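## Task

Place every game piece inside the bin labelled R while all other items stay on the table. No item may stick out over any bin wall, and every bin must end up resting flat on the table. Anything kept in position only by the robot does not count. At the end, open the gripper and move the arm away.

## Robot and tools

Robot: one six-joint UR7e-style arm carrying a two-finger parallel gripper whose pads open to 50 mm. There is only one arm, so each command row covers that arm alone.

Frame: the scene frame has its origin on the table surface straight under the arm base. +z is up, and +y lies to the left when facing along +x. The base may sit slightly tilted. The reported hand position can be off from reality, more so when the arm is stretched far out.

execute_actions takes "actions", a list that is either empty or holds exactly one item. An empty list commands nothing and just reports the state. A move item is {"rows": [...], "steps": n}. It has 1 to 15 rows, and steps is 1 to 15 (default 15). Each control step lasts 1/30 s and uses one row; if steps exceeds the row count, the final row repeats. A wait item is {"steps": n} with n up to 300. It counts from the previous result, and your reply time is included. The optional "pictures" boolean turns camera images on or off for that result.

Each row has 9 numbers in this order: shoulder_pan, shoulder_lift, elbow, wrist_1, wrist_2, wrist_3, then gripper position, force_limit, speed. The first six are absolute joint target angles in radians, in the same form as the Joint positions line. They are not offsets. Stated ranges: pan -3.142 to 3.142; lift -6.283 to 6.283; elbow 0.000 to 3.142; the three wrists -6.283 to 6.283. A target more than 0.010 rad beyond a range end, and farther out than the joint's last reported angle, gets the whole call refused, and nothing is sent. True ends may differ by up to 0.010 rad. Targets past a true end are clipped there, and the result may say "joint sent to its limit", possibly about an earlier move still running. The absence of that line does not prove there is more room.

The last three numbers each lie in [-1, 1]. position: +1 means fully open at 50 mm; the pads meet near -0.65. Send -1 to grip, so the fingers close until something stops them. force_limit per pad is about 20 N at -1, 102 N at 0 and 185 N at +1, and actual force may exceed it by around 17 %. speed of the gap is 20 mm/s at -1, 85 at 0 and 150 at +1.

Gripper readings: object_status 0 means moving, 1 means blocked while opening, and 2 means blocked while closing, which is the sign of a good grasp. 3 means it reached the requested position or the pads met, so usually nothing is held. Any new position value resets status to 0 briefly. Force and speed changes only apply once the position value changes by at least 0.01. To soften a grip, open first. If the grip slackens or the object slips away, the fingers re-close automatically, but not after a grip at force_limit -1. In that case status stays 2 even when empty, and a grip on a fixed off-centre object can fade within a minute. position_measured is in counts: opening in mm is about (250 - position_measured) x 0.202.

Geometry: the fingers point along the gripper's +z and close along its x axis. end_effector_position is the midpoint between the pads, and the fingertips extend 17.5 mm past it. A flat block sticks out about 9 cm toward the gripper's -y and rotates with it. Turning only wrist_3 moves the pad midpoint around a circle of 25 mm radius.

Motion: commands are smoothed and lag about 0.17 s. Each step's target is kept within 0.575 rad of the measured angle. If targets would put the hand more than 100 mm from where it is, all of them are scaled back. Large moves may therefore still be in progress when the result returns. Between calls, the arm keeps heading for the last row sent until it nearly stops or a step is HELD. After that, only a new action makes it continue or press harder. Fingers that are still moving keep going.

Results: the state line gives end_effector_position in metres, end_effector_quat_wxyz, and linear (m/s) and angular (rad/s) velocities in the scene frame. Joint positions and velocities follow column order. Wrist force and torque are [x y z] in the end-effector frame. They include contacts, held weight and inertia, and when pressing on a surface the force points back into the arm. Offsets are up to about 4 N, noise is about 2.4 N, readings saturate near 50 N, and "no reading" is normal at first. "joint command not followed" means the clearance check altered targets, and mounts count as part of the arm. HELD marks steps where your row was not fully sent. MOTOR HOT appears from 70 °C; at 85 °C the brakes engage for cooling (OVER-TEMPERATURE FAULT). Holding loads heats motors, even while you think.

Faults: the arm halts for 10 s and drops the rest of the call if joint torque hits its load limit (135 N m for pan, lift and elbow; 25.2 N m for each wrist, including held weight) or if any external force reaches 150 N. It yields to the contact while stopped.

zoom_image: camera is cam_head_left (504x504), cam_head_right (504x504) or cam_wrist (616x616). region is [x0, y0, x1, y1] in pixels from the top-left, at most 504 by 504, and it returns a closer view of that camera's latest image. read_manual: section "licences" returns licence text only. finished_scene: scene is the current scene's integer number. It ends the scene permanently, reports success, and loads the next task. Answering without any tool call ends everything.

Avoid: knocking or placing anything off the table, dropping or slamming parts, pressing hard, tipping or shoving bins, leaving parts over bin rims, and moving items that are not part of the goal. Short tugs on held parts or nudges to loose ones can happen. Confirm status 2 before lifting. Finish with the gripper open and the arm clear.

Each tool is called after "Emit:" by a JSON object that holds its "api" and its "payload".

## Session

Emit:
{"api": "execute_actions", "payload": {"actions": []}}

Scene clock: 0.00 s of 4800.00 s.
end_effector_position=(+0.0198, -0.3224, +0.1551) position_measured=3 object_status=3 end_effector_quat_wxyz=(-0.038, -0.052, +0.997, -0.050) end_effector_velocity=(+0.000, +0.000, -0.000) end_effector_angular_velocity=(+0.000, -0.000, +0.000)
Joint positions: [-2.147 -2.064  2.663 -2.275 -1.48   2.526]
Joint velocities: [ 0. -0.  0.  0. -0.  0.]
Wrist force (N, on the end effector, along its own x y z axes, offset not removed): no reading
Wrist torque (N m, same axes, about the end effector's origin, offset not removed): no reading

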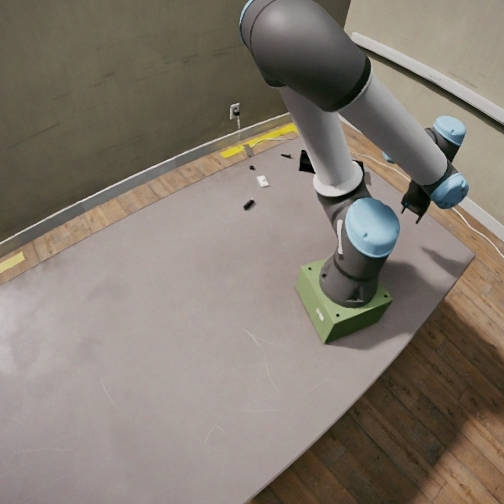

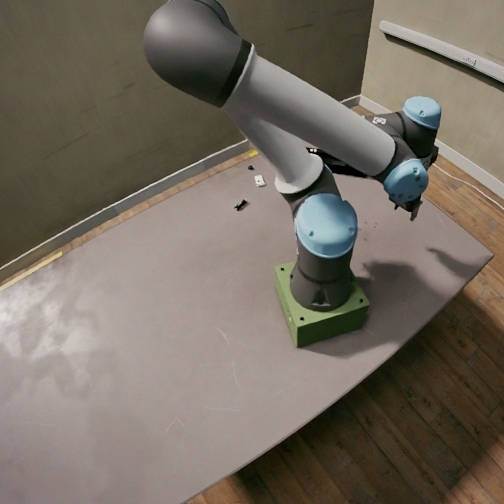

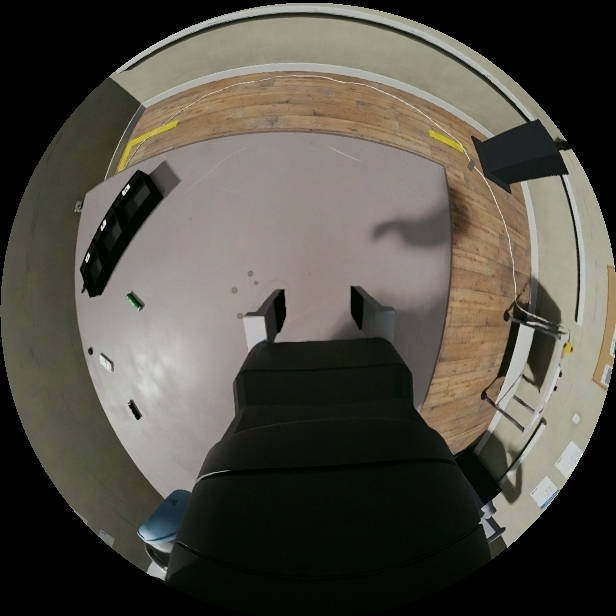

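Emit:
{"api": "execute_actions", "payload": {"actions": [{"rows":[[-0.7,-1.753,2.032,-1.85,-1.571,3.14,1,0,0]],"steps":15}], "pictures": false}}

Emit:
{"api": "execute_actions", "payload": {"actions": [{"steps":60}]}}

Scene clock: 12.60 s of 4800.00 s.
end_effector_position=(+0.2310, -0.3627, +0.2415) position_measured=3 object_status=3 end_effector_quat_wxyz=(-0.038, -0.162, +0.986, +0.023) end_effector_velocity=(+0.570, +0.219, +0.068) end_effector_angular_velocity=(+0.119, +0.015, +1.121)
Joint positions: [-1.423 -1.807  2.16  -1.927 -1.557  3.017]
Joint velocities: [ 1.572  0.197 -0.466  0.283 -0.05   0.446]
Wrist force (N, on the end effector, along its own x y z axes, offset not removed): [-2.4 -2.7 1.4]
Wrist torque (N m, same axes, about the end effector's origin, offset not removed): [-0.28 0.29 -0.07]
Steps of this call (steps 1 to 90: nothing new was sent; then 9.10 s passed at rest; steps 91 to 105: all 15 steps of this action). Readings (joint positions | what the end effector reports):
91: [-2.147 -2.064 2.662 -2.275 -1.480 2.527] | position_measured=3 object_status=3
92: [-2.136 -2.054 2.652 -2.265 -1.487 2.537] | position_measured=3 object_status=3
94: [-2.049 -1.986 2.565 -2.184 -1.510 2.625] | position_measured=3 object_status=3
98: [-1.812 -1.887 2.349 -2.043 -1.536 2.836] | position_measured=3 object_status=3
105: the state above

Scene clock: 14.60 s of 4800.00 s.
end_effector_position=(+0.4367, -0.1550, +0.2607) position_measured=3 object_status=3 end_effector_quat_wxyz=(-0.036, -0.446, +0.893, +0.036) end_effector_velocity=(+0.000, +0.000, -0.000) end_effector_angular_velocity=(+0.000, +0.000, -0.001)
Joint positions: [-0.7   -1.753  2.032 -1.85  -1.571  3.14 ]
Joint velocities: [ 0.     0.    -0.     0.     0.     0.001]
Wrist force (N, on the end effector, along its own x y z axes, offset not removed): [-1.6 -1.2 5.5]
Wrist torque (N m, same axes, about the end effector's origin, offset not removed): [0.08 0.27 -0.03]
Steps of this call (steps 1 to 45: the robot went on to your last target; steps 46 to 60: nothing new was sent). Readings (joint positions | what the end effector reports):
1: [-1.371 -1.800 2.146 -1.918 -1.559 3.031] | position_measured=3 object_status=3
2: [-1.319 -1.795 2.133 -1.911 -1.560 3.043] | position_measured=3 object_status=3
4: [-1.216 -1.786 2.112 -1.898 -1.562 3.063] | position_measured=3 object_status=3
8: [-1.015 -1.772 2.078 -1.877 -1.566 3.096] | position_measured=3 object_status=3
60: the state above
The arm was judged still, so your last target was given up. Only a new action makes it travel on or press farther. Fingers that are still opening or closing keep moving.

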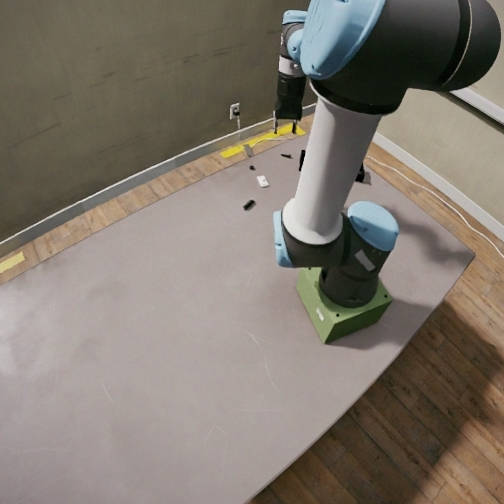

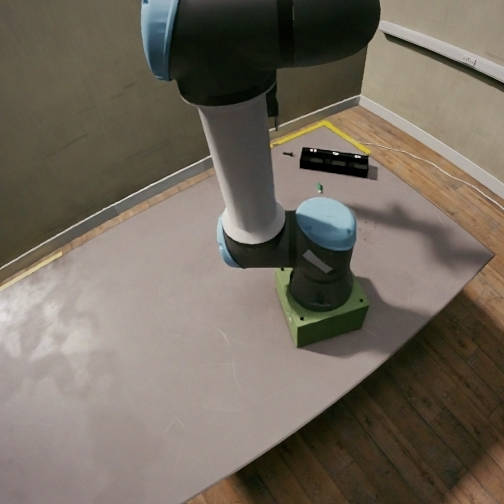

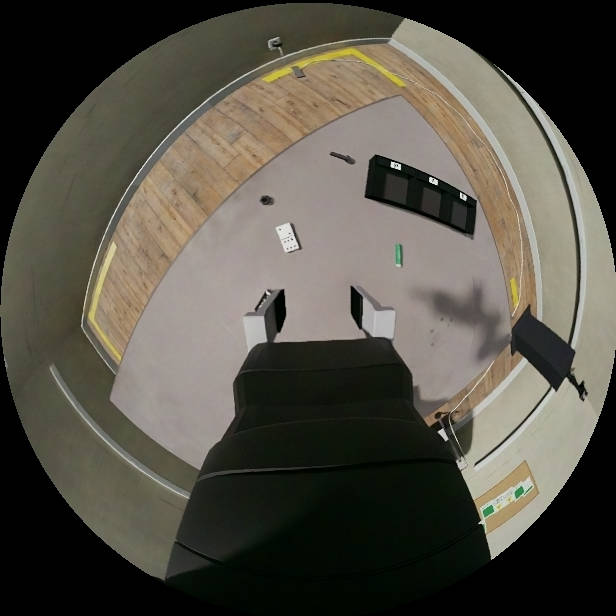

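Emit:
{"api": "zoom_image", "payload": {"camera": "cam_wrist", "region": [230, 130, 490, 330]}}

Emit:
{"api": "zoom_image", "payload": {"camera": "cam_head_left", "region": [220, 140, 320, 220]}}

Region (230, 130, 490, 330) of cam_wrist's 616x616 image, scaled by 1.938, with more detail than that image has; it fills the top 388 rows of this view, and the rest is white.

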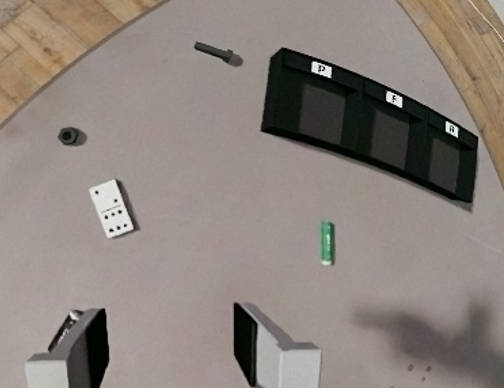

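Region (220, 140, 320, 220) of cam_head_left's 504x504 image, scaled by 5.040, with more detail than that image has; it fills the top 403 rows of this view, and the rest is white.

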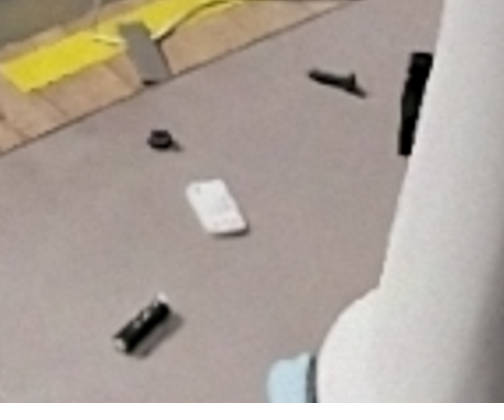

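Emit:
{"api": "execute_actions", "payload": {"actions": [{"rows":[[-0.587,-1.376,2.178,-2.373,-1.571,2.96,1,0,0]],"steps":15}], "pictures": false}}

Emit:
{"api": "execute_actions", "payload": {"actions": [{"steps":30}]}}

Scene clock: 33.57 s of 4800.00 s.
end_effector_position=(+0.4824, -0.1252, +0.0837) position_measured=3 object_status=3 end_effector_quat_wxyz=(-0.031, -0.571, +0.820, +0.042) end_effector_velocity=(+0.007, +0.006, -0.029) end_effector_angular_velocity=(-0.005, -0.019, +0.047)
Joint positions: [-0.588 -1.381  2.176 -2.365 -1.571  2.962]
Joint velocities: [ 0.017  0.069  0.022 -0.111  0.001 -0.03 ]
Wrist force (N, on the end effector, along its own x y z axes, offset not removed): [0.0 0.2 3.9]
Wrist torque (N m, same axes, about the end effector's origin, offset not removed): [0.12 -0.05 0.02]
Steps of this call (steps 1 to 90: nothing new was sent; then 15.47 s passed at rest; steps 91 to 105: all 15 steps of this action). Readings (joint positions | what the end effector reports):
91: [-0.700 -1.752 2.032 -1.850 -1.571 3.140] | position_measured=3 object_status=3
92: [-0.691 -1.743 2.040 -1.861 -1.571 3.131] | position_measured=3 object_status=3
94: [-0.663 -1.667 2.077 -1.947 -1.571 3.086] | position_measured=3 object_status=3
98: [-0.614 -1.489 2.142 -2.196 -1.571 3.006] | position_measured=3 object_status=3
105: the state above

Scene clock: 34.57 s of 4800.00 s.
end_effector_position=(+0.4828, -0.1247, +0.0814) position_measured=3 object_status=3 end_effector_quat_wxyz=(-0.030, -0.572, +0.819, +0.041) end_effector_velocity=(-0.000, +0.000, -0.001) end_effector_angular_velocity=(+0.001, +0.002, -0.000)
Joint positions: [-0.587 -1.376  2.178 -2.373 -1.571  2.96 ]
Joint velocities: [-0.     0.002  0.     0.     0.    -0.   ]
Wrist force (N, on the end effector, along its own x y z axes, offset not removed): [-1.2 -0.8 1.7]
Wrist torque (N m, same axes, about the end effector's origin, offset not removed): [-0.08 0.15 -0.19]
Steps of this call (steps 1 to 15: the robot went on to your last target; steps 16 to 30: nothing new was sent). Readings (joint positions | what the end effector reports):
1: [-0.588 -1.380 2.177 -2.368 -1.571 2.961] | position_measured=3 object_status=3
2: [-0.588 -1.378 2.177 -2.370 -1.571 2.961] | position_measured=3 object_status=3
4: [-0.587 -1.377 2.178 -2.372 -1.571 2.960] | position_measured=3 object_status=3
8: [-0.587 -1.376 2.178 -2.373 -1.571 2.960] | position_measured=3 object_status=3
30: the state above
The arm was judged still, so your last target was given up. Only a new action makes it travel on or press farther. Fingers that are still opening or closing keep moving.

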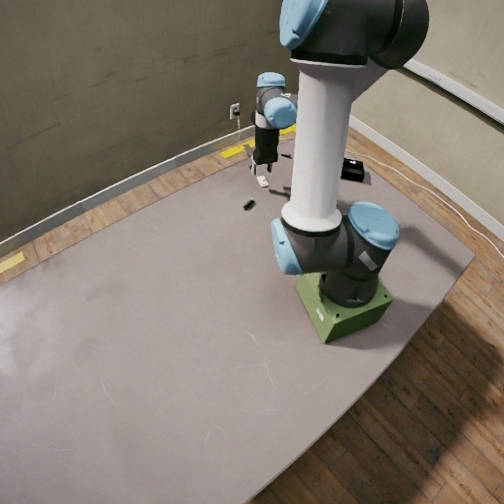

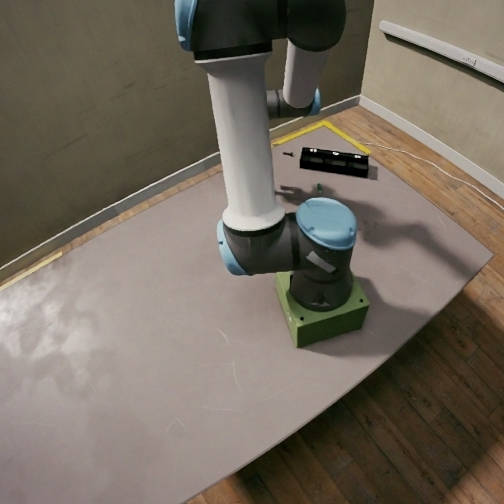

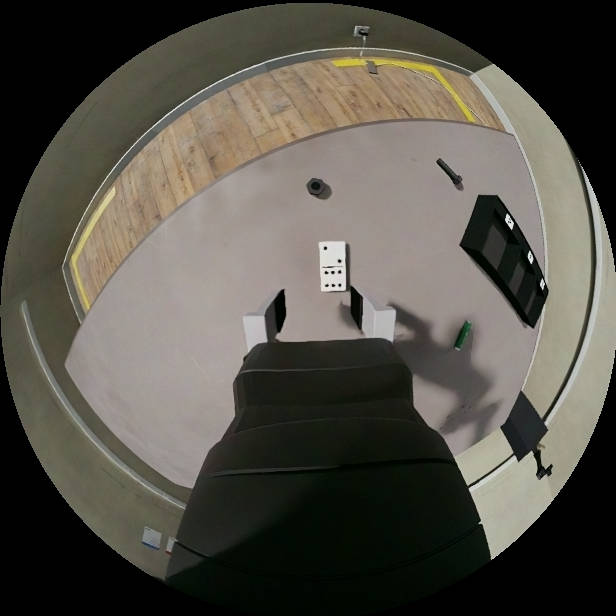

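Emit:
{"api": "execute_actions", "payload": {"actions": [{"rows":[[-0.617,-1.288,2.212,-2.575,-1.571,2.94,1,0,0]],"steps":15}], "pictures": false}}

Emit:
{"api": "execute_actions", "payload": {"actions": [{"steps":10}]}}

Scene clock: 44.43 s of 4800.00 s.
end_effector_position=(+0.4941, -0.1489, +0.0503) position_measured=3 object_status=3 end_effector_quat_wxyz=(-0.015, -0.569, +0.822, +0.005) end_effector_velocity=(+0.001, -0.001, -0.001) end_effector_angular_velocity=(-0.003, -0.005, -0.000)
Joint positions: [-0.617 -1.288  2.212 -2.574 -1.571  2.94 ]
Joint velocities: [-0.001  0.004  0.001 -0.011  0.    -0.001]
Wrist force (N, on the end effector, along its own x y z axes, offset not removed): [-1.0 -3.8 4.5]
Wrist torque (N m, same axes, about the end effector's origin, offset not removed): [-0.50 0.05 -0.19]
Steps of this call (steps 1 to 90: nothing new was sent; then 6.37 s passed at rest; steps 91 to 105: all 15 steps of this action). Readings (joint positions | what the end effector reports):
91: [-0.587 -1.376 2.178 -2.374 -1.571 2.960] | position_measured=3 object_status=3
92: [-0.592 -1.367 2.184 -2.384 -1.571 2.956] | position_measured=3 object_status=3
94: [-0.606 -1.326 2.199 -2.459 -1.571 2.947] | position_measured=3 object_status=3
98: [-0.615 -1.294 2.210 -2.555 -1.571 2.941] | position_measured=3 object_status=3
105: the state above

Scene clock: 44.77 s of 4800.00 s.
end_effector_position=(+0.4942, -0.1491, +0.0502) position_measured=3 object_status=3 end_effector_quat_wxyz=(-0.015, -0.569, +0.822, +0.004) end_effector_velocity=(+0.000, -0.000, +0.000) end_effector_angular_velocity=(-0.000, -0.001, +0.001)
Joint positions: [-0.617 -1.288  2.212 -2.575 -1.571  2.94 ]
Joint velocities: [ 0.    -0.     0.    -0.001  0.    -0.001]
Wrist force (N, on the end effector, along its own x y z axes, offset not removed): [-2.2 -0.1 1.8]
Wrist torque (N m, same axes, about the end effector's origin, offset not removed): [-0.01 0.30 -0.10]
Steps of this call (steps 1 to 10: the robot went on to your last target). Readings (joint positions | what the end effector reports):
1: [-0.617 -1.288 2.212 -2.574 -1.571 2.940] | position_measured=3 object_status=3
2: [-0.617 -1.288 2.212 -2.575 -1.571 2.940] | position_measured=3 object_status=3
4: [-0.617 -1.288 2.212 -2.575 -1.571 2.940] | position_measured=3 object_status=3
8: [-0.617 -1.288 2.212 -2.575 -1.571 2.940] | position_measured=3 object_status=3
10: the state above

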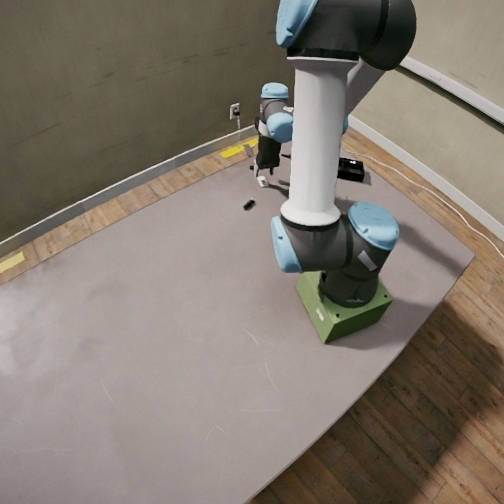

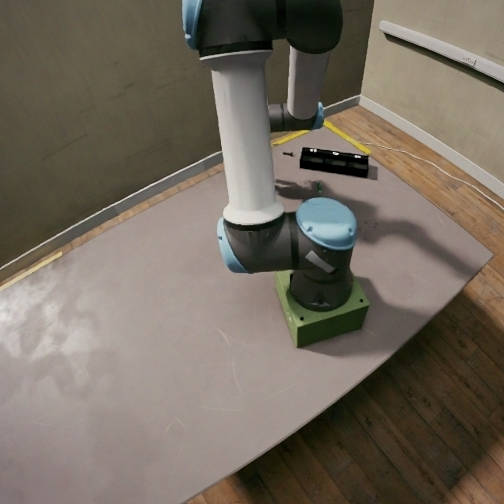

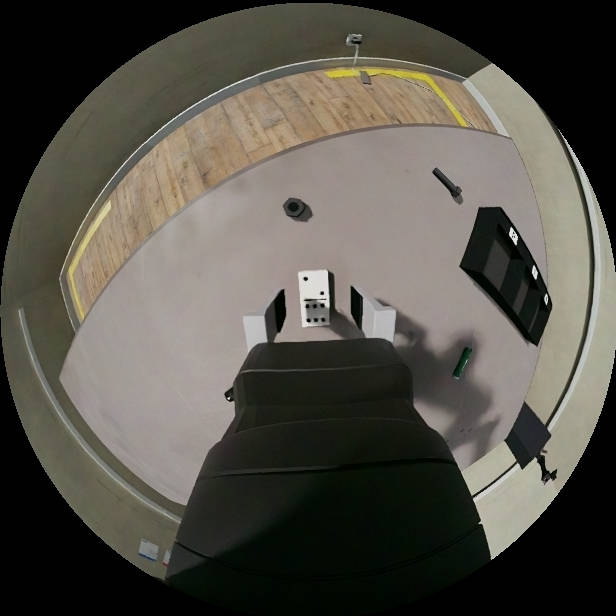

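Emit:
{"api": "execute_actions", "payload": {"actions": [{"rows":[[-0.617,-1.27,2.215,-2.597,-1.571,2.94,1,-0.5,0],[-0.617,-1.25,2.218,-2.619,-1.571,2.94,1,-0.5,0],[-0.617,-1.25,2.218,-2.619,-1.571,2.94,1,-0.5,0],[-0.617,-1.23,2.221,-2.642,-1.571,2.94,1,-0.5,0],[-0.617,-1.23,2.221,-2.642,-1.571,2.94,1,-0.5,0],[-0.617,-1.2135,2.224,-2.6615,-1.571,2.94,1,-0.5,0]],"steps":15}]}}

Scene clock: 50.20 s of 4800.00 s.
end_effector_position=(+0.4931, -0.1493, +0.0212) position_measured=3 object_status=3 end_effector_quat_wxyz=(-0.015, -0.569, +0.822, +0.004) end_effector_velocity=(+0.000, +0.000, -0.004) end_effector_angular_velocity=(-0.000, -0.001, -0.000)
Joint positions: [-0.617 -1.214  2.224 -2.661 -1.571  2.94 ]
Joint velocities: [ 0.     0.01   0.002 -0.013  0.001  0.001]
Wrist force (N, on the end effector, along its own x y z axes, offset not removed): [0.0 -2.5 1.1]
Wrist torque (N m, same axes, about the end effector's origin, offset not removed): [-0.37 -0.08 0.01]
Steps of this call (steps 1 to 15: the robot went on to your last target; steps 16 to 90: nothing new was sent; then 1.93 s passed at rest; steps 91 to 105: all 15 steps of this action). Readings (joint positions | what the end effector reports):
91: [-0.617 -1.288 2.212 -2.575 -1.571 2.940] | position_measured=3 object_status=3
92: [-0.617 -1.284 2.213 -2.580 -1.571 2.940] | position_measured=3 object_status=3
94: [-0.617 -1.267 2.215 -2.599 -1.571 2.940] | position_measured=3 object_status=3
98: [-0.617 -1.230 2.221 -2.642 -1.571 2.940] | position_measured=3 object_status=3
105: the state above

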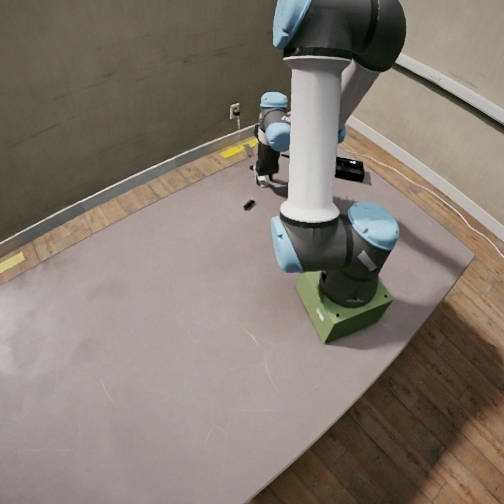

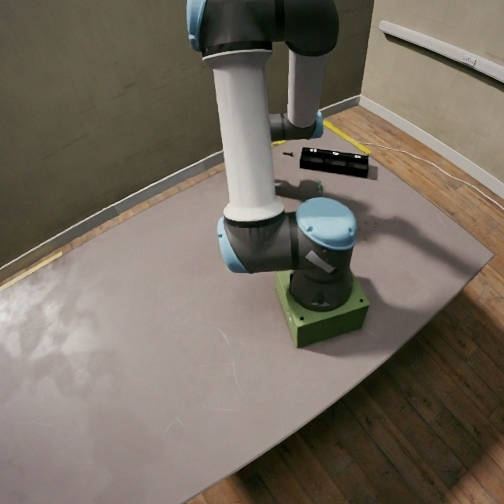

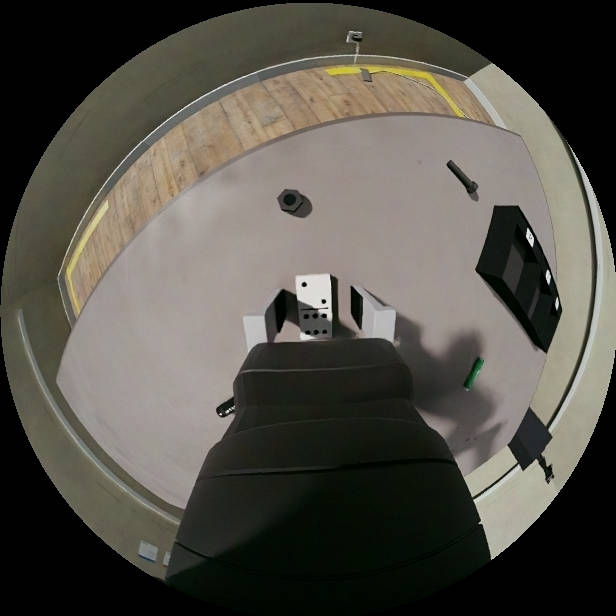

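Go 2 mm lower and grip.

Emit:
{"api": "execute_actions", "payload": {"actions": [{"rows":[[-0.617,-1.209,2.2245,-2.6665,-1.571,2.94,1,-0.5,0],[-0.617,-1.209,2.2245,-2.6665,-1.571,2.94,1,-0.5,0],[-0.617,-1.209,2.2245,-2.6665,-1.571,2.94,1,-0.5,0],[-0.617,-1.209,2.2245,-2.6665,-1.571,2.94,-1,-0.5,0]],"steps":15}], "pictures": false}}

Emit:
{"api": "execute_actions", "payload": {"actions": [{"steps":8}], "pictures": false}}

Scene clock: 55.37 s of 4800.00 s.
end_effector_position=(+0.4931, -0.1493, +0.0192) position_measured=136 object_status=0 end_effector_quat_wxyz=(-0.015, -0.569, +0.822, +0.004) end_effector_velocity=(+0.000, -0.000, -0.000) end_effector_angular_velocity=(-0.000, -0.001, -0.000)
Joint positions: [-0.617 -1.209  2.224 -2.666 -1.571  2.94 ]
Joint velocities: [-0.     0.001 -0.001 -0.001  0.     0.   ]
Wrist force (N, on the end effector, along its own x y z axes, offset not removed): [-0.6 1.0 1.1]
Wrist torque (N m, same axes, about the end effector's origin, offset not removed): [0.54 -0.02 -0.10]
Steps of this call (steps 1 to 15: the robot went on to your last target; steps 16 to 90: nothing new was sent; then 1.67 s passed at rest; steps 91 to 105: all 15 steps of this action). Readings (joint positions | what the end effector reports):
91: [-0.617 -1.213 2.224 -2.662 -1.571 2.940] | position_measured=3 object_status=3
92: [-0.617 -1.212 2.224 -2.663 -1.571 2.940] | position_measured=3 object_status=3
94: [-0.617 -1.211 2.224 -2.665 -1.571 2.940] | position_measured=10 object_status=0
98: [-0.617 -1.209 2.224 -2.666 -1.571 2.940] | position_measured=66 object_status=0
105: the state above

Scene clock: 55.63 s of 4800.00 s.
end_effector_position=(+0.4931, -0.1492, +0.0192) position_measured=136 object_status=2 end_effector_quat_wxyz=(-0.015, -0.569, +0.822, +0.004) end_effector_velocity=(+0.000, +0.000, +0.000) end_effector_angular_velocity=(-0.001, -0.001, +0.001)
Joint positions: [-0.617 -1.209  2.224 -2.667 -1.571  2.94 ]
Joint velocities: [ 0. -0. -0. -0. -0. -0.]
Wrist force (N, on the end effector, along its own x y z axes, offset not removed): [-0.6 0.8 -1.9]
Wrist torque (N m, same axes, about the end effector's origin, offset not removed): [0.33 0.06 -0.22]
Steps of this call (steps 1 to 8: the robot went on to your last target). Readings (joint positions | what the end effector reports):
1: [-0.617 -1.209 2.224 -2.666 -1.571 2.940] | position_measured=136 object_status=0
2: [-0.617 -1.209 2.224 -2.666 -1.571 2.940] | position_measured=136 object_status=0
4: [-0.617 -1.209 2.224 -2.666 -1.571 2.940] | position_measured=136 object_status=0
8: the state above

Emit:
{"api": "execute_actions", "payload": {"actions": [{"rows":[[-0.617,-1.342,2.0,-2.31,-1.571,2.94,-1,-0.5,0],[-0.617,-1.342,2.0,-2.31,-1.571,2.94,-1,-0.5,0],[-0.617,-1.342,2.0,-2.31,-1.571,2.94,-1,-0.5,0],[-0.617,-1.342,2.0,-2.31,-1.571,2.94,-1,-0.5,0],[-0.617,-1.342,2.0,-2.31,-1.571,2.94,-1,-0.5,0],[-0.617,-1.342,1.919,-2.228,-1.571,2.94,-1,-0.5,0],[-0.617,-1.342,1.919,-2.228,-1.571,2.94,-1,-0.5,0],[-0.617,-1.342,1.919,-2.228,-1.571,2.94,-1,-0.5,0],[-0.617,-1.342,1.919,-2.228,-1.571,2.94,-1,-0.5,0],[-0.617,-1.342,1.919,-2.228,-1.571,2.94,-1,-0.5,0],[-1.29,-1.342,1.919,-2.228,-1.571,2.94,-1,-0.5,0]],"steps":15}], "pictures": false}}

Emit:
{"api": "execute_actions", "payload": {"actions": [{"steps":36}]}}

Scene clock: 64.70 s of 4800.00 s.
end_effector_position=(+0.5350, -0.2531, +0.1425) position_measured=136 object_status=2 end_effector_quat_wxyz=(-0.019, -0.519, +0.854, +0.000) end_effector_velocity=(-0.275, -0.593, +0.019) end_effector_angular_velocity=(-0.104, +0.042, -1.110)
Joint positions: [-0.736 -1.339  1.934 -2.248 -1.571  2.94 ]
Joint velocities: [-1.116 -0.005 -0.034  0.045  0.    -0.   ]
Wrist force (N, on the end effector, along its own x y z axes, offset not removed): [-0.5 -1.4 2.3]
Wrist torque (N m, same axes, about the end effector's origin, offset not removed): [-0.19 0.22 -0.05]
Steps of this call (steps 1 to 15: the robot went on to your last target; steps 16 to 90: nothing new was sent; then 5.57 s passed at rest; steps 91 to 105: all 15 steps of this action). Readings (joint positions | what the end effector reports):
91: [-0.617 -1.209 2.224 -2.666 -1.571 2.940] | position_measured=136 object_status=2
92: [-0.617 -1.218 2.215 -2.655 -1.571 2.940] | position_measured=136 object_status=2
94: [-0.617 -1.270 2.141 -2.569 -1.571 2.940] | position_measured=136 object_status=2
98: [-0.617 -1.329 1.997 -2.335 -1.571 2.940] | position_measured=136 object_status=2
105: the state above

Scene clock: 65.90 s of 4800.00 s.
end_effector_position=(+0.3258, -0.4960, +0.1605) position_measured=136 object_status=2 end_effector_quat_wxyz=(-0.040, -0.267, +0.963, -0.011) end_effector_velocity=(+0.000, -0.000, +0.001) end_effector_angular_velocity=(-0.001, -0.000, +0.001)
Joint positions: [-1.29  -1.342  1.919 -2.228 -1.571  2.94 ]
Joint velocities: [ 0.    -0.001 -0.     0.    -0.    -0.   ]
Wrist force (N, on the end effector, along its own x y z axes, offset not removed): [-1.2 3.0 0.9]
Wrist torque (N m, same axes, about the end effector's origin, offset not removed): [0.65 0.13 -0.05]
Steps of this call (steps 1 to 36: the robot went on to your last target). Readings (joint positions | what the end effector reports):
1: [-0.773 -1.340 1.933 -2.246 -1.571 2.940] | position_measured=136 object_status=2
2: [-0.809 -1.340 1.932 -2.245 -1.571 2.940] | position_measured=136 object_status=2
4: [-0.883 -1.340 1.930 -2.242 -1.571 2.940] | position_measured=136 object_status=2
8: [-1.029 -1.341 1.925 -2.237 -1.571 2.940] | position_measured=136 object_status=2
36: the state above

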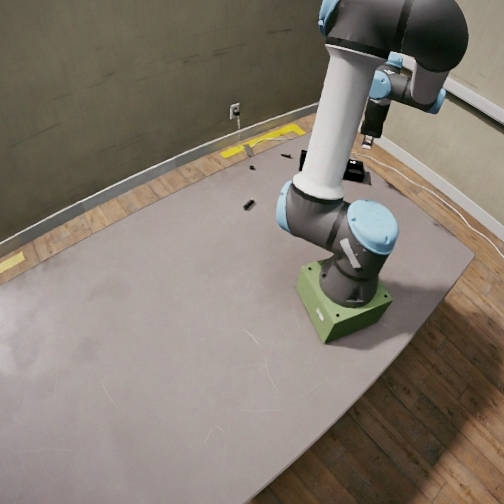

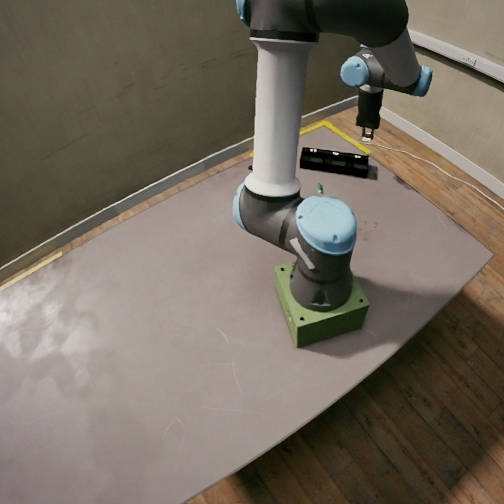

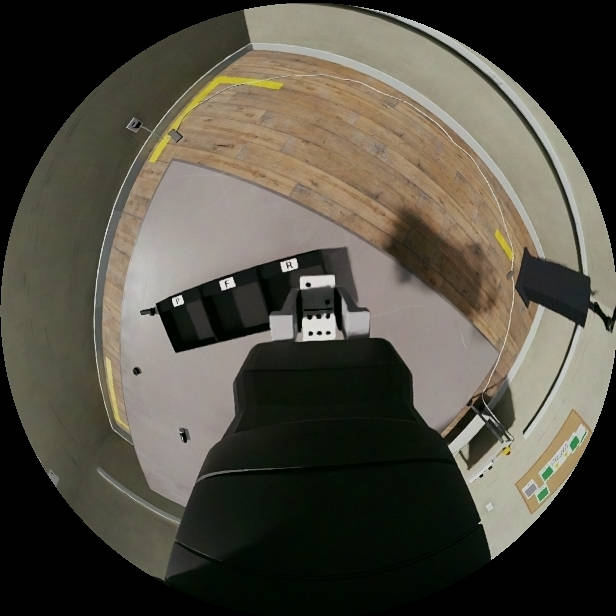

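Emit:
{"api": "execute_actions", "payload": {"actions": [{"rows":[[-1.273,-1.25,2.022,-2.423,-1.571,2.66,-1,-0.5,0]],"steps":15}]}}

Scene clock: 70.90 s of 4800.00 s.
end_effector_position=(+0.3291, -0.4745, +0.0904) position_measured=136 object_status=2 end_effector_quat_wxyz=(-0.040, -0.405, +0.913, -0.005) end_effector_velocity=(+0.000, +0.002, -0.003) end_effector_angular_velocity=(+0.001, +0.001, +0.021)
Joint positions: [-1.273 -1.25   2.022 -2.422 -1.571  2.662]
Joint velocities: [ 0.001  0.004  0.005 -0.01   0.    -0.02 ]
Wrist force (N, on the end effector, along its own x y z axes, offset not removed): [-2.4 -0.9 0.1]
Wrist torque (N m, same axes, about the end effector's origin, offset not removed): [-0.08 0.34 -0.16]
Steps of this call (steps 1 to 15: the robot went on to your last target; steps 16 to 90: nothing new was sent; then 1.50 s passed at rest; steps 91 to 105: all 15 steps of this action). Readings (joint positions | what the end effector reports):
91: [-1.290 -1.342 1.919 -2.228 -1.571 2.939] | position_measured=136 object_status=2
92: [-1.287 -1.333 1.928 -2.239 -1.571 2.929] | position_measured=136 object_status=2
94: [-1.279 -1.290 1.975 -2.312 -1.571 2.842] | position_measured=136 object_status=2
98: [-1.274 -1.257 2.014 -2.404 -1.571 2.693] | position_measured=136 object_status=2
105: the state above

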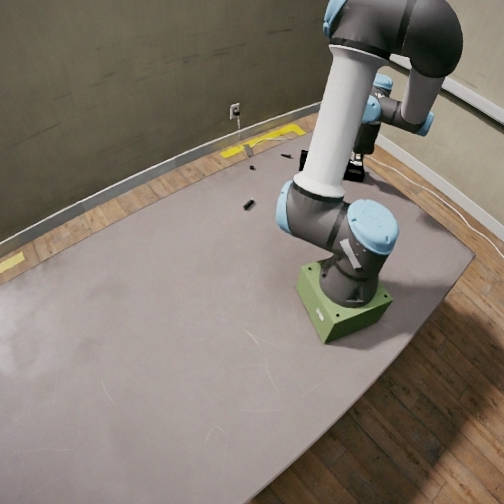

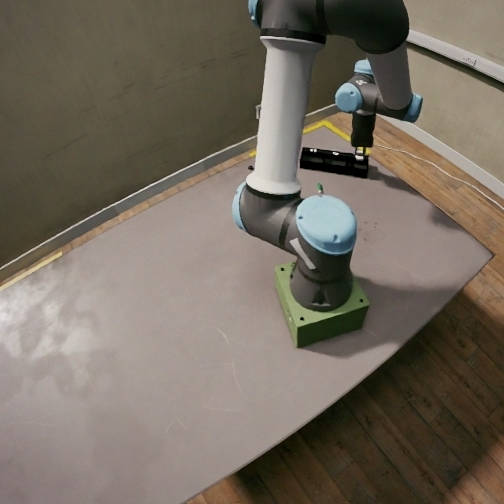

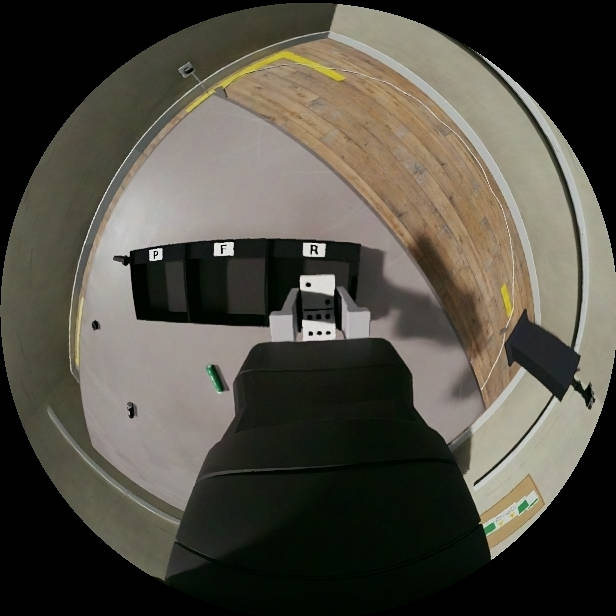

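Emit:
{"api": "execute_actions", "payload": {"actions": [{"rows":[[-1.266,-1.187,2.016,-2.48,-1.571,2.67,-1,-0.5,0]],"steps":15}]}}

Emit:
{"api": "zoom_image", "payload": {"camera": "cam_wrist", "region": [180, 200, 420, 380]}}

Scene clock: 78.33 s of 4800.00 s.
end_effector_position=(+0.3330, -0.4799, +0.0647) position_measured=136 object_status=2 end_effector_quat_wxyz=(-0.040, -0.405, +0.914, -0.005) end_effector_velocity=(+0.000, -0.001, -0.001) end_effector_angular_velocity=(-0.001, -0.000, -0.001)
Joint positions: [-1.266 -1.187  2.016 -2.48  -1.571  2.67 ]
Joint velocities: [ 0.     0.003 -0.001 -0.003 -0.     0.001]
Wrist force (N, on the end effector, along its own x y z axes, offset not removed): [-0.9 -1.3 1.1]
Wrist torque (N m, same axes, about the end effector's origin, offset not removed): [-0.16 0.10 -0.05]
Steps of this call (steps 1 to 15: the robot went on to your last target; steps 16 to 90: nothing new was sent; then 3.93 s passed at rest; steps 91 to 105: all 15 steps of this action). Readings (joint positions | what the end effector reports):
91: [-1.273 -1.250 2.022 -2.423 -1.571 2.660] | position_measured=136 object_status=2
92: [-1.271 -1.241 2.021 -2.432 -1.571 2.662] | position_measured=136 object_status=2
94: [-1.268 -1.212 2.019 -2.457 -1.571 2.666] | position_measured=136 object_status=2
98: [-1.266 -1.191 2.017 -2.476 -1.571 2.669] | position_measured=136 object_status=2
105: the state above

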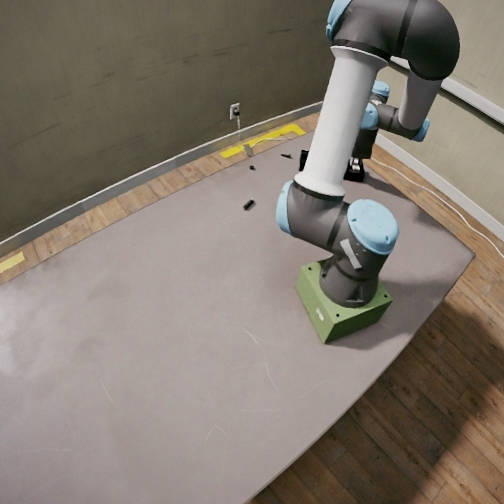

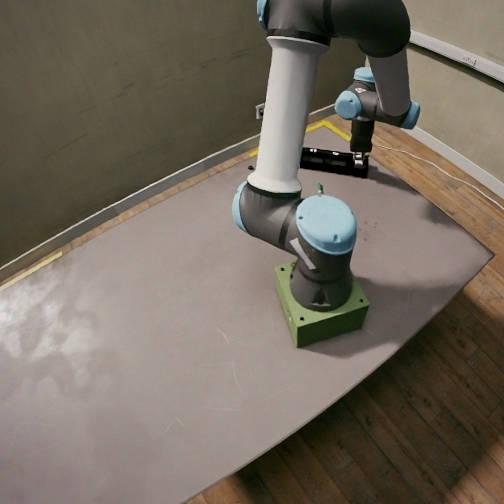

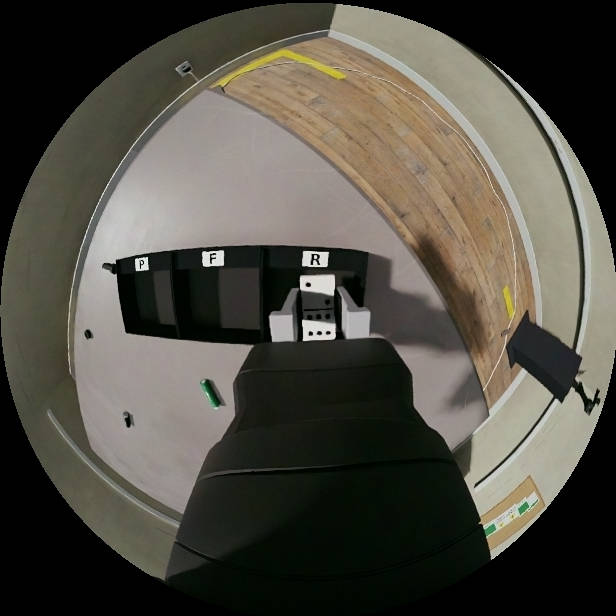

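Region (180, 200, 420, 380) of cam_wrist's 616x616 image, scaled by 2.100, with more detail than that image has; it fills the top 378 rows of this view, and the rest is white.

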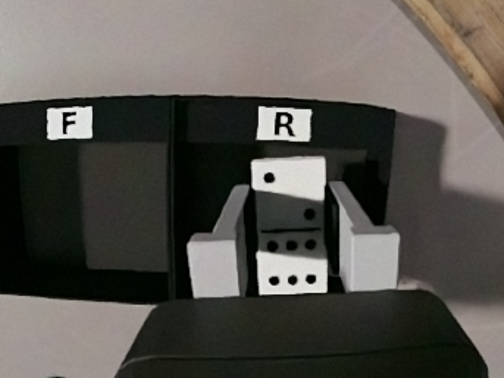

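Emit:
{"api": "execute_actions", "payload": {"actions": [{"rows":[[-1.265,-1.171,2.019,-2.499,-1.571,2.67,-1,-0.5,0],[-1.265,-1.171,2.019,-2.499,-1.571,2.67,-1,-0.5,0],[-1.264,-1.155,2.022,-2.518,-1.571,2.67,-1,-0.5,0],[-1.264,-1.155,2.022,-2.518,-1.571,2.67,-1,-0.5,0],[-1.263,-1.14,2.025,-2.536,-1.571,2.67,-1,-0.5,0],[-1.263,-1.14,2.025,-2.536,-1.571,2.67,-1,-0.5,0],[-1.262,-1.124,2.0284,-2.555,-1.571,2.67,-1,-0.5,0]],"steps":15}]}}

Scene clock: 84.73 s of 4800.00 s.
end_effector_position=(+0.3327, -0.4793, +0.0351) position_measured=136 object_status=2 end_effector_quat_wxyz=(-0.040, -0.406, +0.913, -0.005) end_effector_velocity=(-0.000, +0.000, -0.007) end_effector_angular_velocity=(-0.000, -0.000, +0.001)
Joint positions: [-1.262 -1.125  2.028 -2.554 -1.571  2.67 ]
Joint velocities: [ 0.001  0.014  0.003 -0.017 -0.    -0.001]
Wrist force (N, on the end effector, along its own x y z axes, offset not removed): [0.3 -1.8 2.6]
Wrist torque (N m, same axes, about the end effector's origin, offset not removed): [-0.30 -0.16 -0.14]
Steps of this call (steps 1 to 15: the robot went on to your last target; steps 16 to 90: nothing new was sent; then 2.90 s passed at rest; steps 91 to 105: all 15 steps of this action). Readings (joint positions | what the end effector reports):
91: [-1.266 -1.187 2.016 -2.480 -1.571 2.670] | position_measured=136 object_status=2
92: [-1.266 -1.184 2.016 -2.484 -1.571 2.670] | position_measured=136 object_status=2
94: [-1.265 -1.173 2.018 -2.496 -1.571 2.670] | position_measured=136 object_status=2
98: [-1.263 -1.145 2.024 -2.529 -1.571 2.670] | position_measured=136 object_status=2
105: the state above

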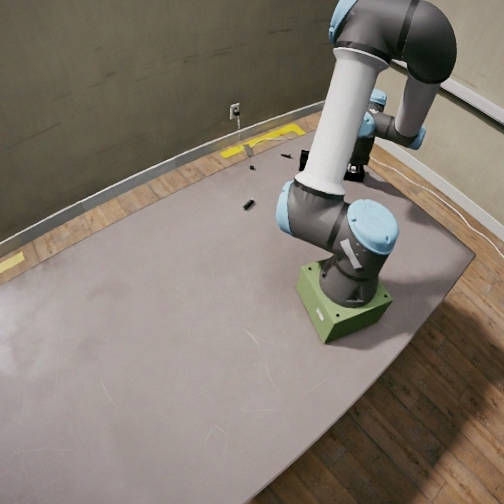

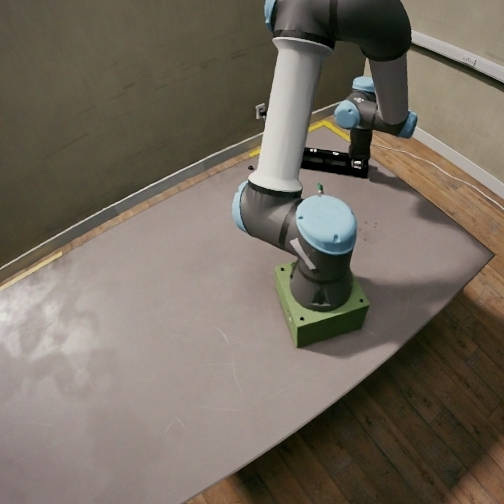

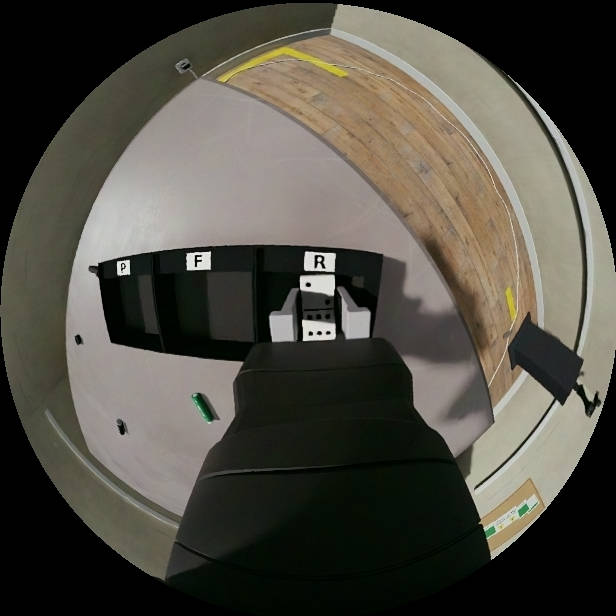

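Lower 8 mm more, release, lift.

Emit:
{"api": "execute_actions", "payload": {"actions": [{"rows":[[-1.261,-1.107,2.031,-2.575,-1.571,2.67,-1,-0.5,0],[-1.261,-1.107,2.031,-2.575,-1.571,2.67,-1,-0.5,0],[-1.261,-1.107,2.031,-2.575,-1.571,2.67,-1,-0.5,0],[-1.261,-1.107,2.031,-2.575,-1.571,2.67,-1,-0.5,0],[-1.261,-1.107,2.031,-2.575,-1.571,2.67,-1,-0.5,0],[-1.261,-1.107,2.031,-2.575,-1.571,2.67,-1,-0.5,0],[-1.261,-1.107,2.031,-2.575,-1.571,2.67,-1,-0.5,0],[-1.261,-1.107,2.031,-2.575,-1.571,2.67,-1,-0.5,0],[-1.261,-1.107,2.031,-2.575,-1.571,2.67,0.5,-0.5,0]],"steps":15}], "pictures": false}}

Emit:
{"api": "execute_actions", "payload": {"actions": [{"rows":[[-1.266,-1.187,2.016,-2.48,-1.571,2.67,0.5,-0.5,0],[-1.266,-1.187,2.016,-2.48,-1.571,2.67,0.5,-0.5,0],[-1.266,-1.187,2.016,-2.48,-1.571,2.67,0.5,-0.5,0],[-1.266,-1.187,2.016,-2.48,-1.571,2.67,0.5,-0.5,0],[-1.266,-1.187,2.016,-2.48,-1.571,2.67,0.5,-0.5,0],[-1.27,-1.38,1.97,-2.24,-1.571,2.67,0.5,-0.5,0]],"steps":15}]}}

Scene clock: 95.07 s of 4800.00 s.
end_effector_position=(+0.3326, -0.4794, +0.0269) position_measured=78 object_status=0 end_effector_quat_wxyz=(-0.040, -0.407, +0.913, -0.006) end_effector_velocity=(-0.000, +0.000, -0.000) end_effector_angular_velocity=(+0.001, -0.000, -0.000)
Joint positions: [-1.261 -1.107  2.031 -2.575 -1.571  2.67 ]
Joint velocities: [0.    0.001 0.    0.    0.    0.   ]
Wrist force (N, on the end effector, along its own x y z axes, offset not removed): [10.5 -0.3 -32.5]
Wrist torque (N m, same axes, about the end effector's origin, offset not removed): [-0.27 -0.52 0.02]
Steps of this call (steps 1 to 15: the robot went on to your last target; steps 16 to 90: nothing new was sent; then 6.83 s passed at rest; steps 91 to 105: all 15 steps of this action). Readings (joint positions | what the end effector reports):
91: [-1.262 -1.124 2.028 -2.555 -1.571 2.670] | position_measured=136 object_status=2
92: [-1.262 -1.120 2.029 -2.559 -1.571 2.670] | position_measured=136 object_status=2
94: [-1.261 -1.113 2.030 -2.568 -1.571 2.670] | position_measured=136 object_status=2
98: [-1.261 -1.108 2.031 -2.574 -1.571 2.670] | position_measured=136 object_status=2
105: the state above

Scene clock: 95.57 s of 4800.00 s.
end_effector_position=(+0.3344, -0.4689, +0.1559) position_measured=78 object_status=3 end_effector_quat_wxyz=(-0.040, -0.403, +0.914, -0.006) end_effector_velocity=(-0.004, +0.019, +0.047) end_effector_angular_velocity=(+0.020, +0.008, -0.005)
Joint positions: [-1.27  -1.372  1.971 -2.251 -1.571  2.67 ]
Joint velocities: [-0.002 -0.106 -0.017  0.145 -0.     0.001]
Wrist force (N, on the end effector, along its own x y z axes, offset not removed): [-3.2 -1.0 2.1]
Wrist torque (N m, same axes, about the end effector's origin, offset not removed): [0.00 0.55 -0.03]
Steps of this call (steps 1 to 15: all 15 steps of this action). Readings (joint positions | what the end effector reports):
1: [-1.261 -1.108 2.031 -2.575 -1.571 2.670] | position_measured=78 object_status=0
2: [-1.262 -1.116 2.028 -2.565 -1.571 2.670] | position_measured=78 object_status=0
4: [-1.264 -1.153 2.022 -2.522 -1.571 2.670] | position_measured=78 object_status=0
8: [-1.267 -1.221 1.999 -2.444 -1.571 2.670] | position_measured=78 object_status=3
15: the state above

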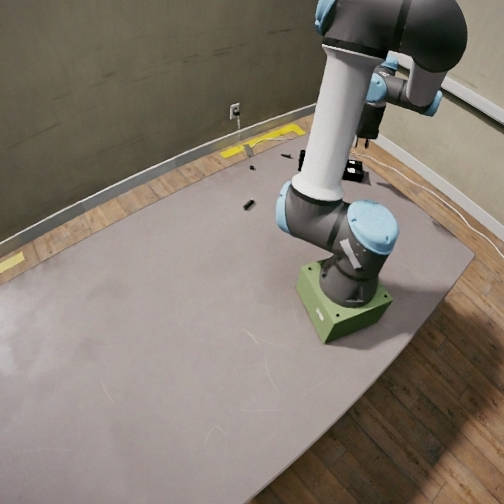

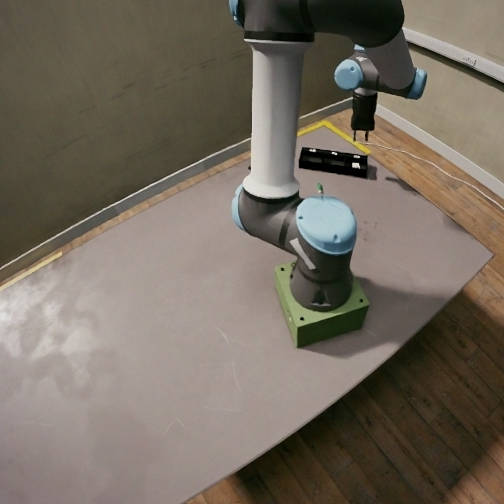

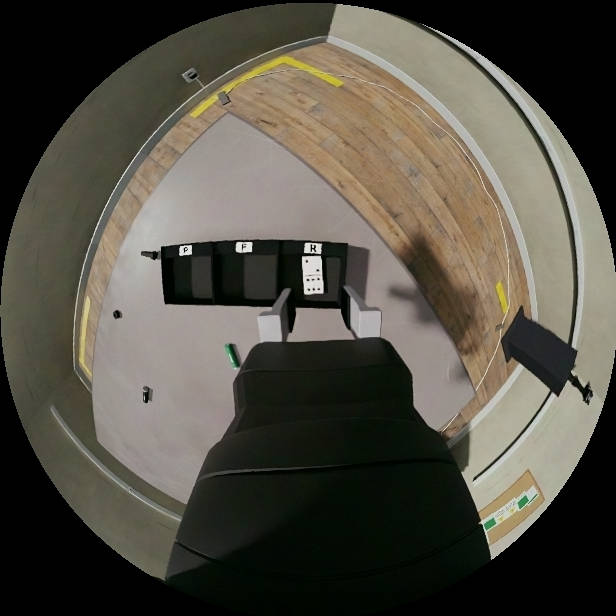

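Emit:
{"api": "finished_scene", "payload": {"scene": 1}}

The scene is finished: the task was done.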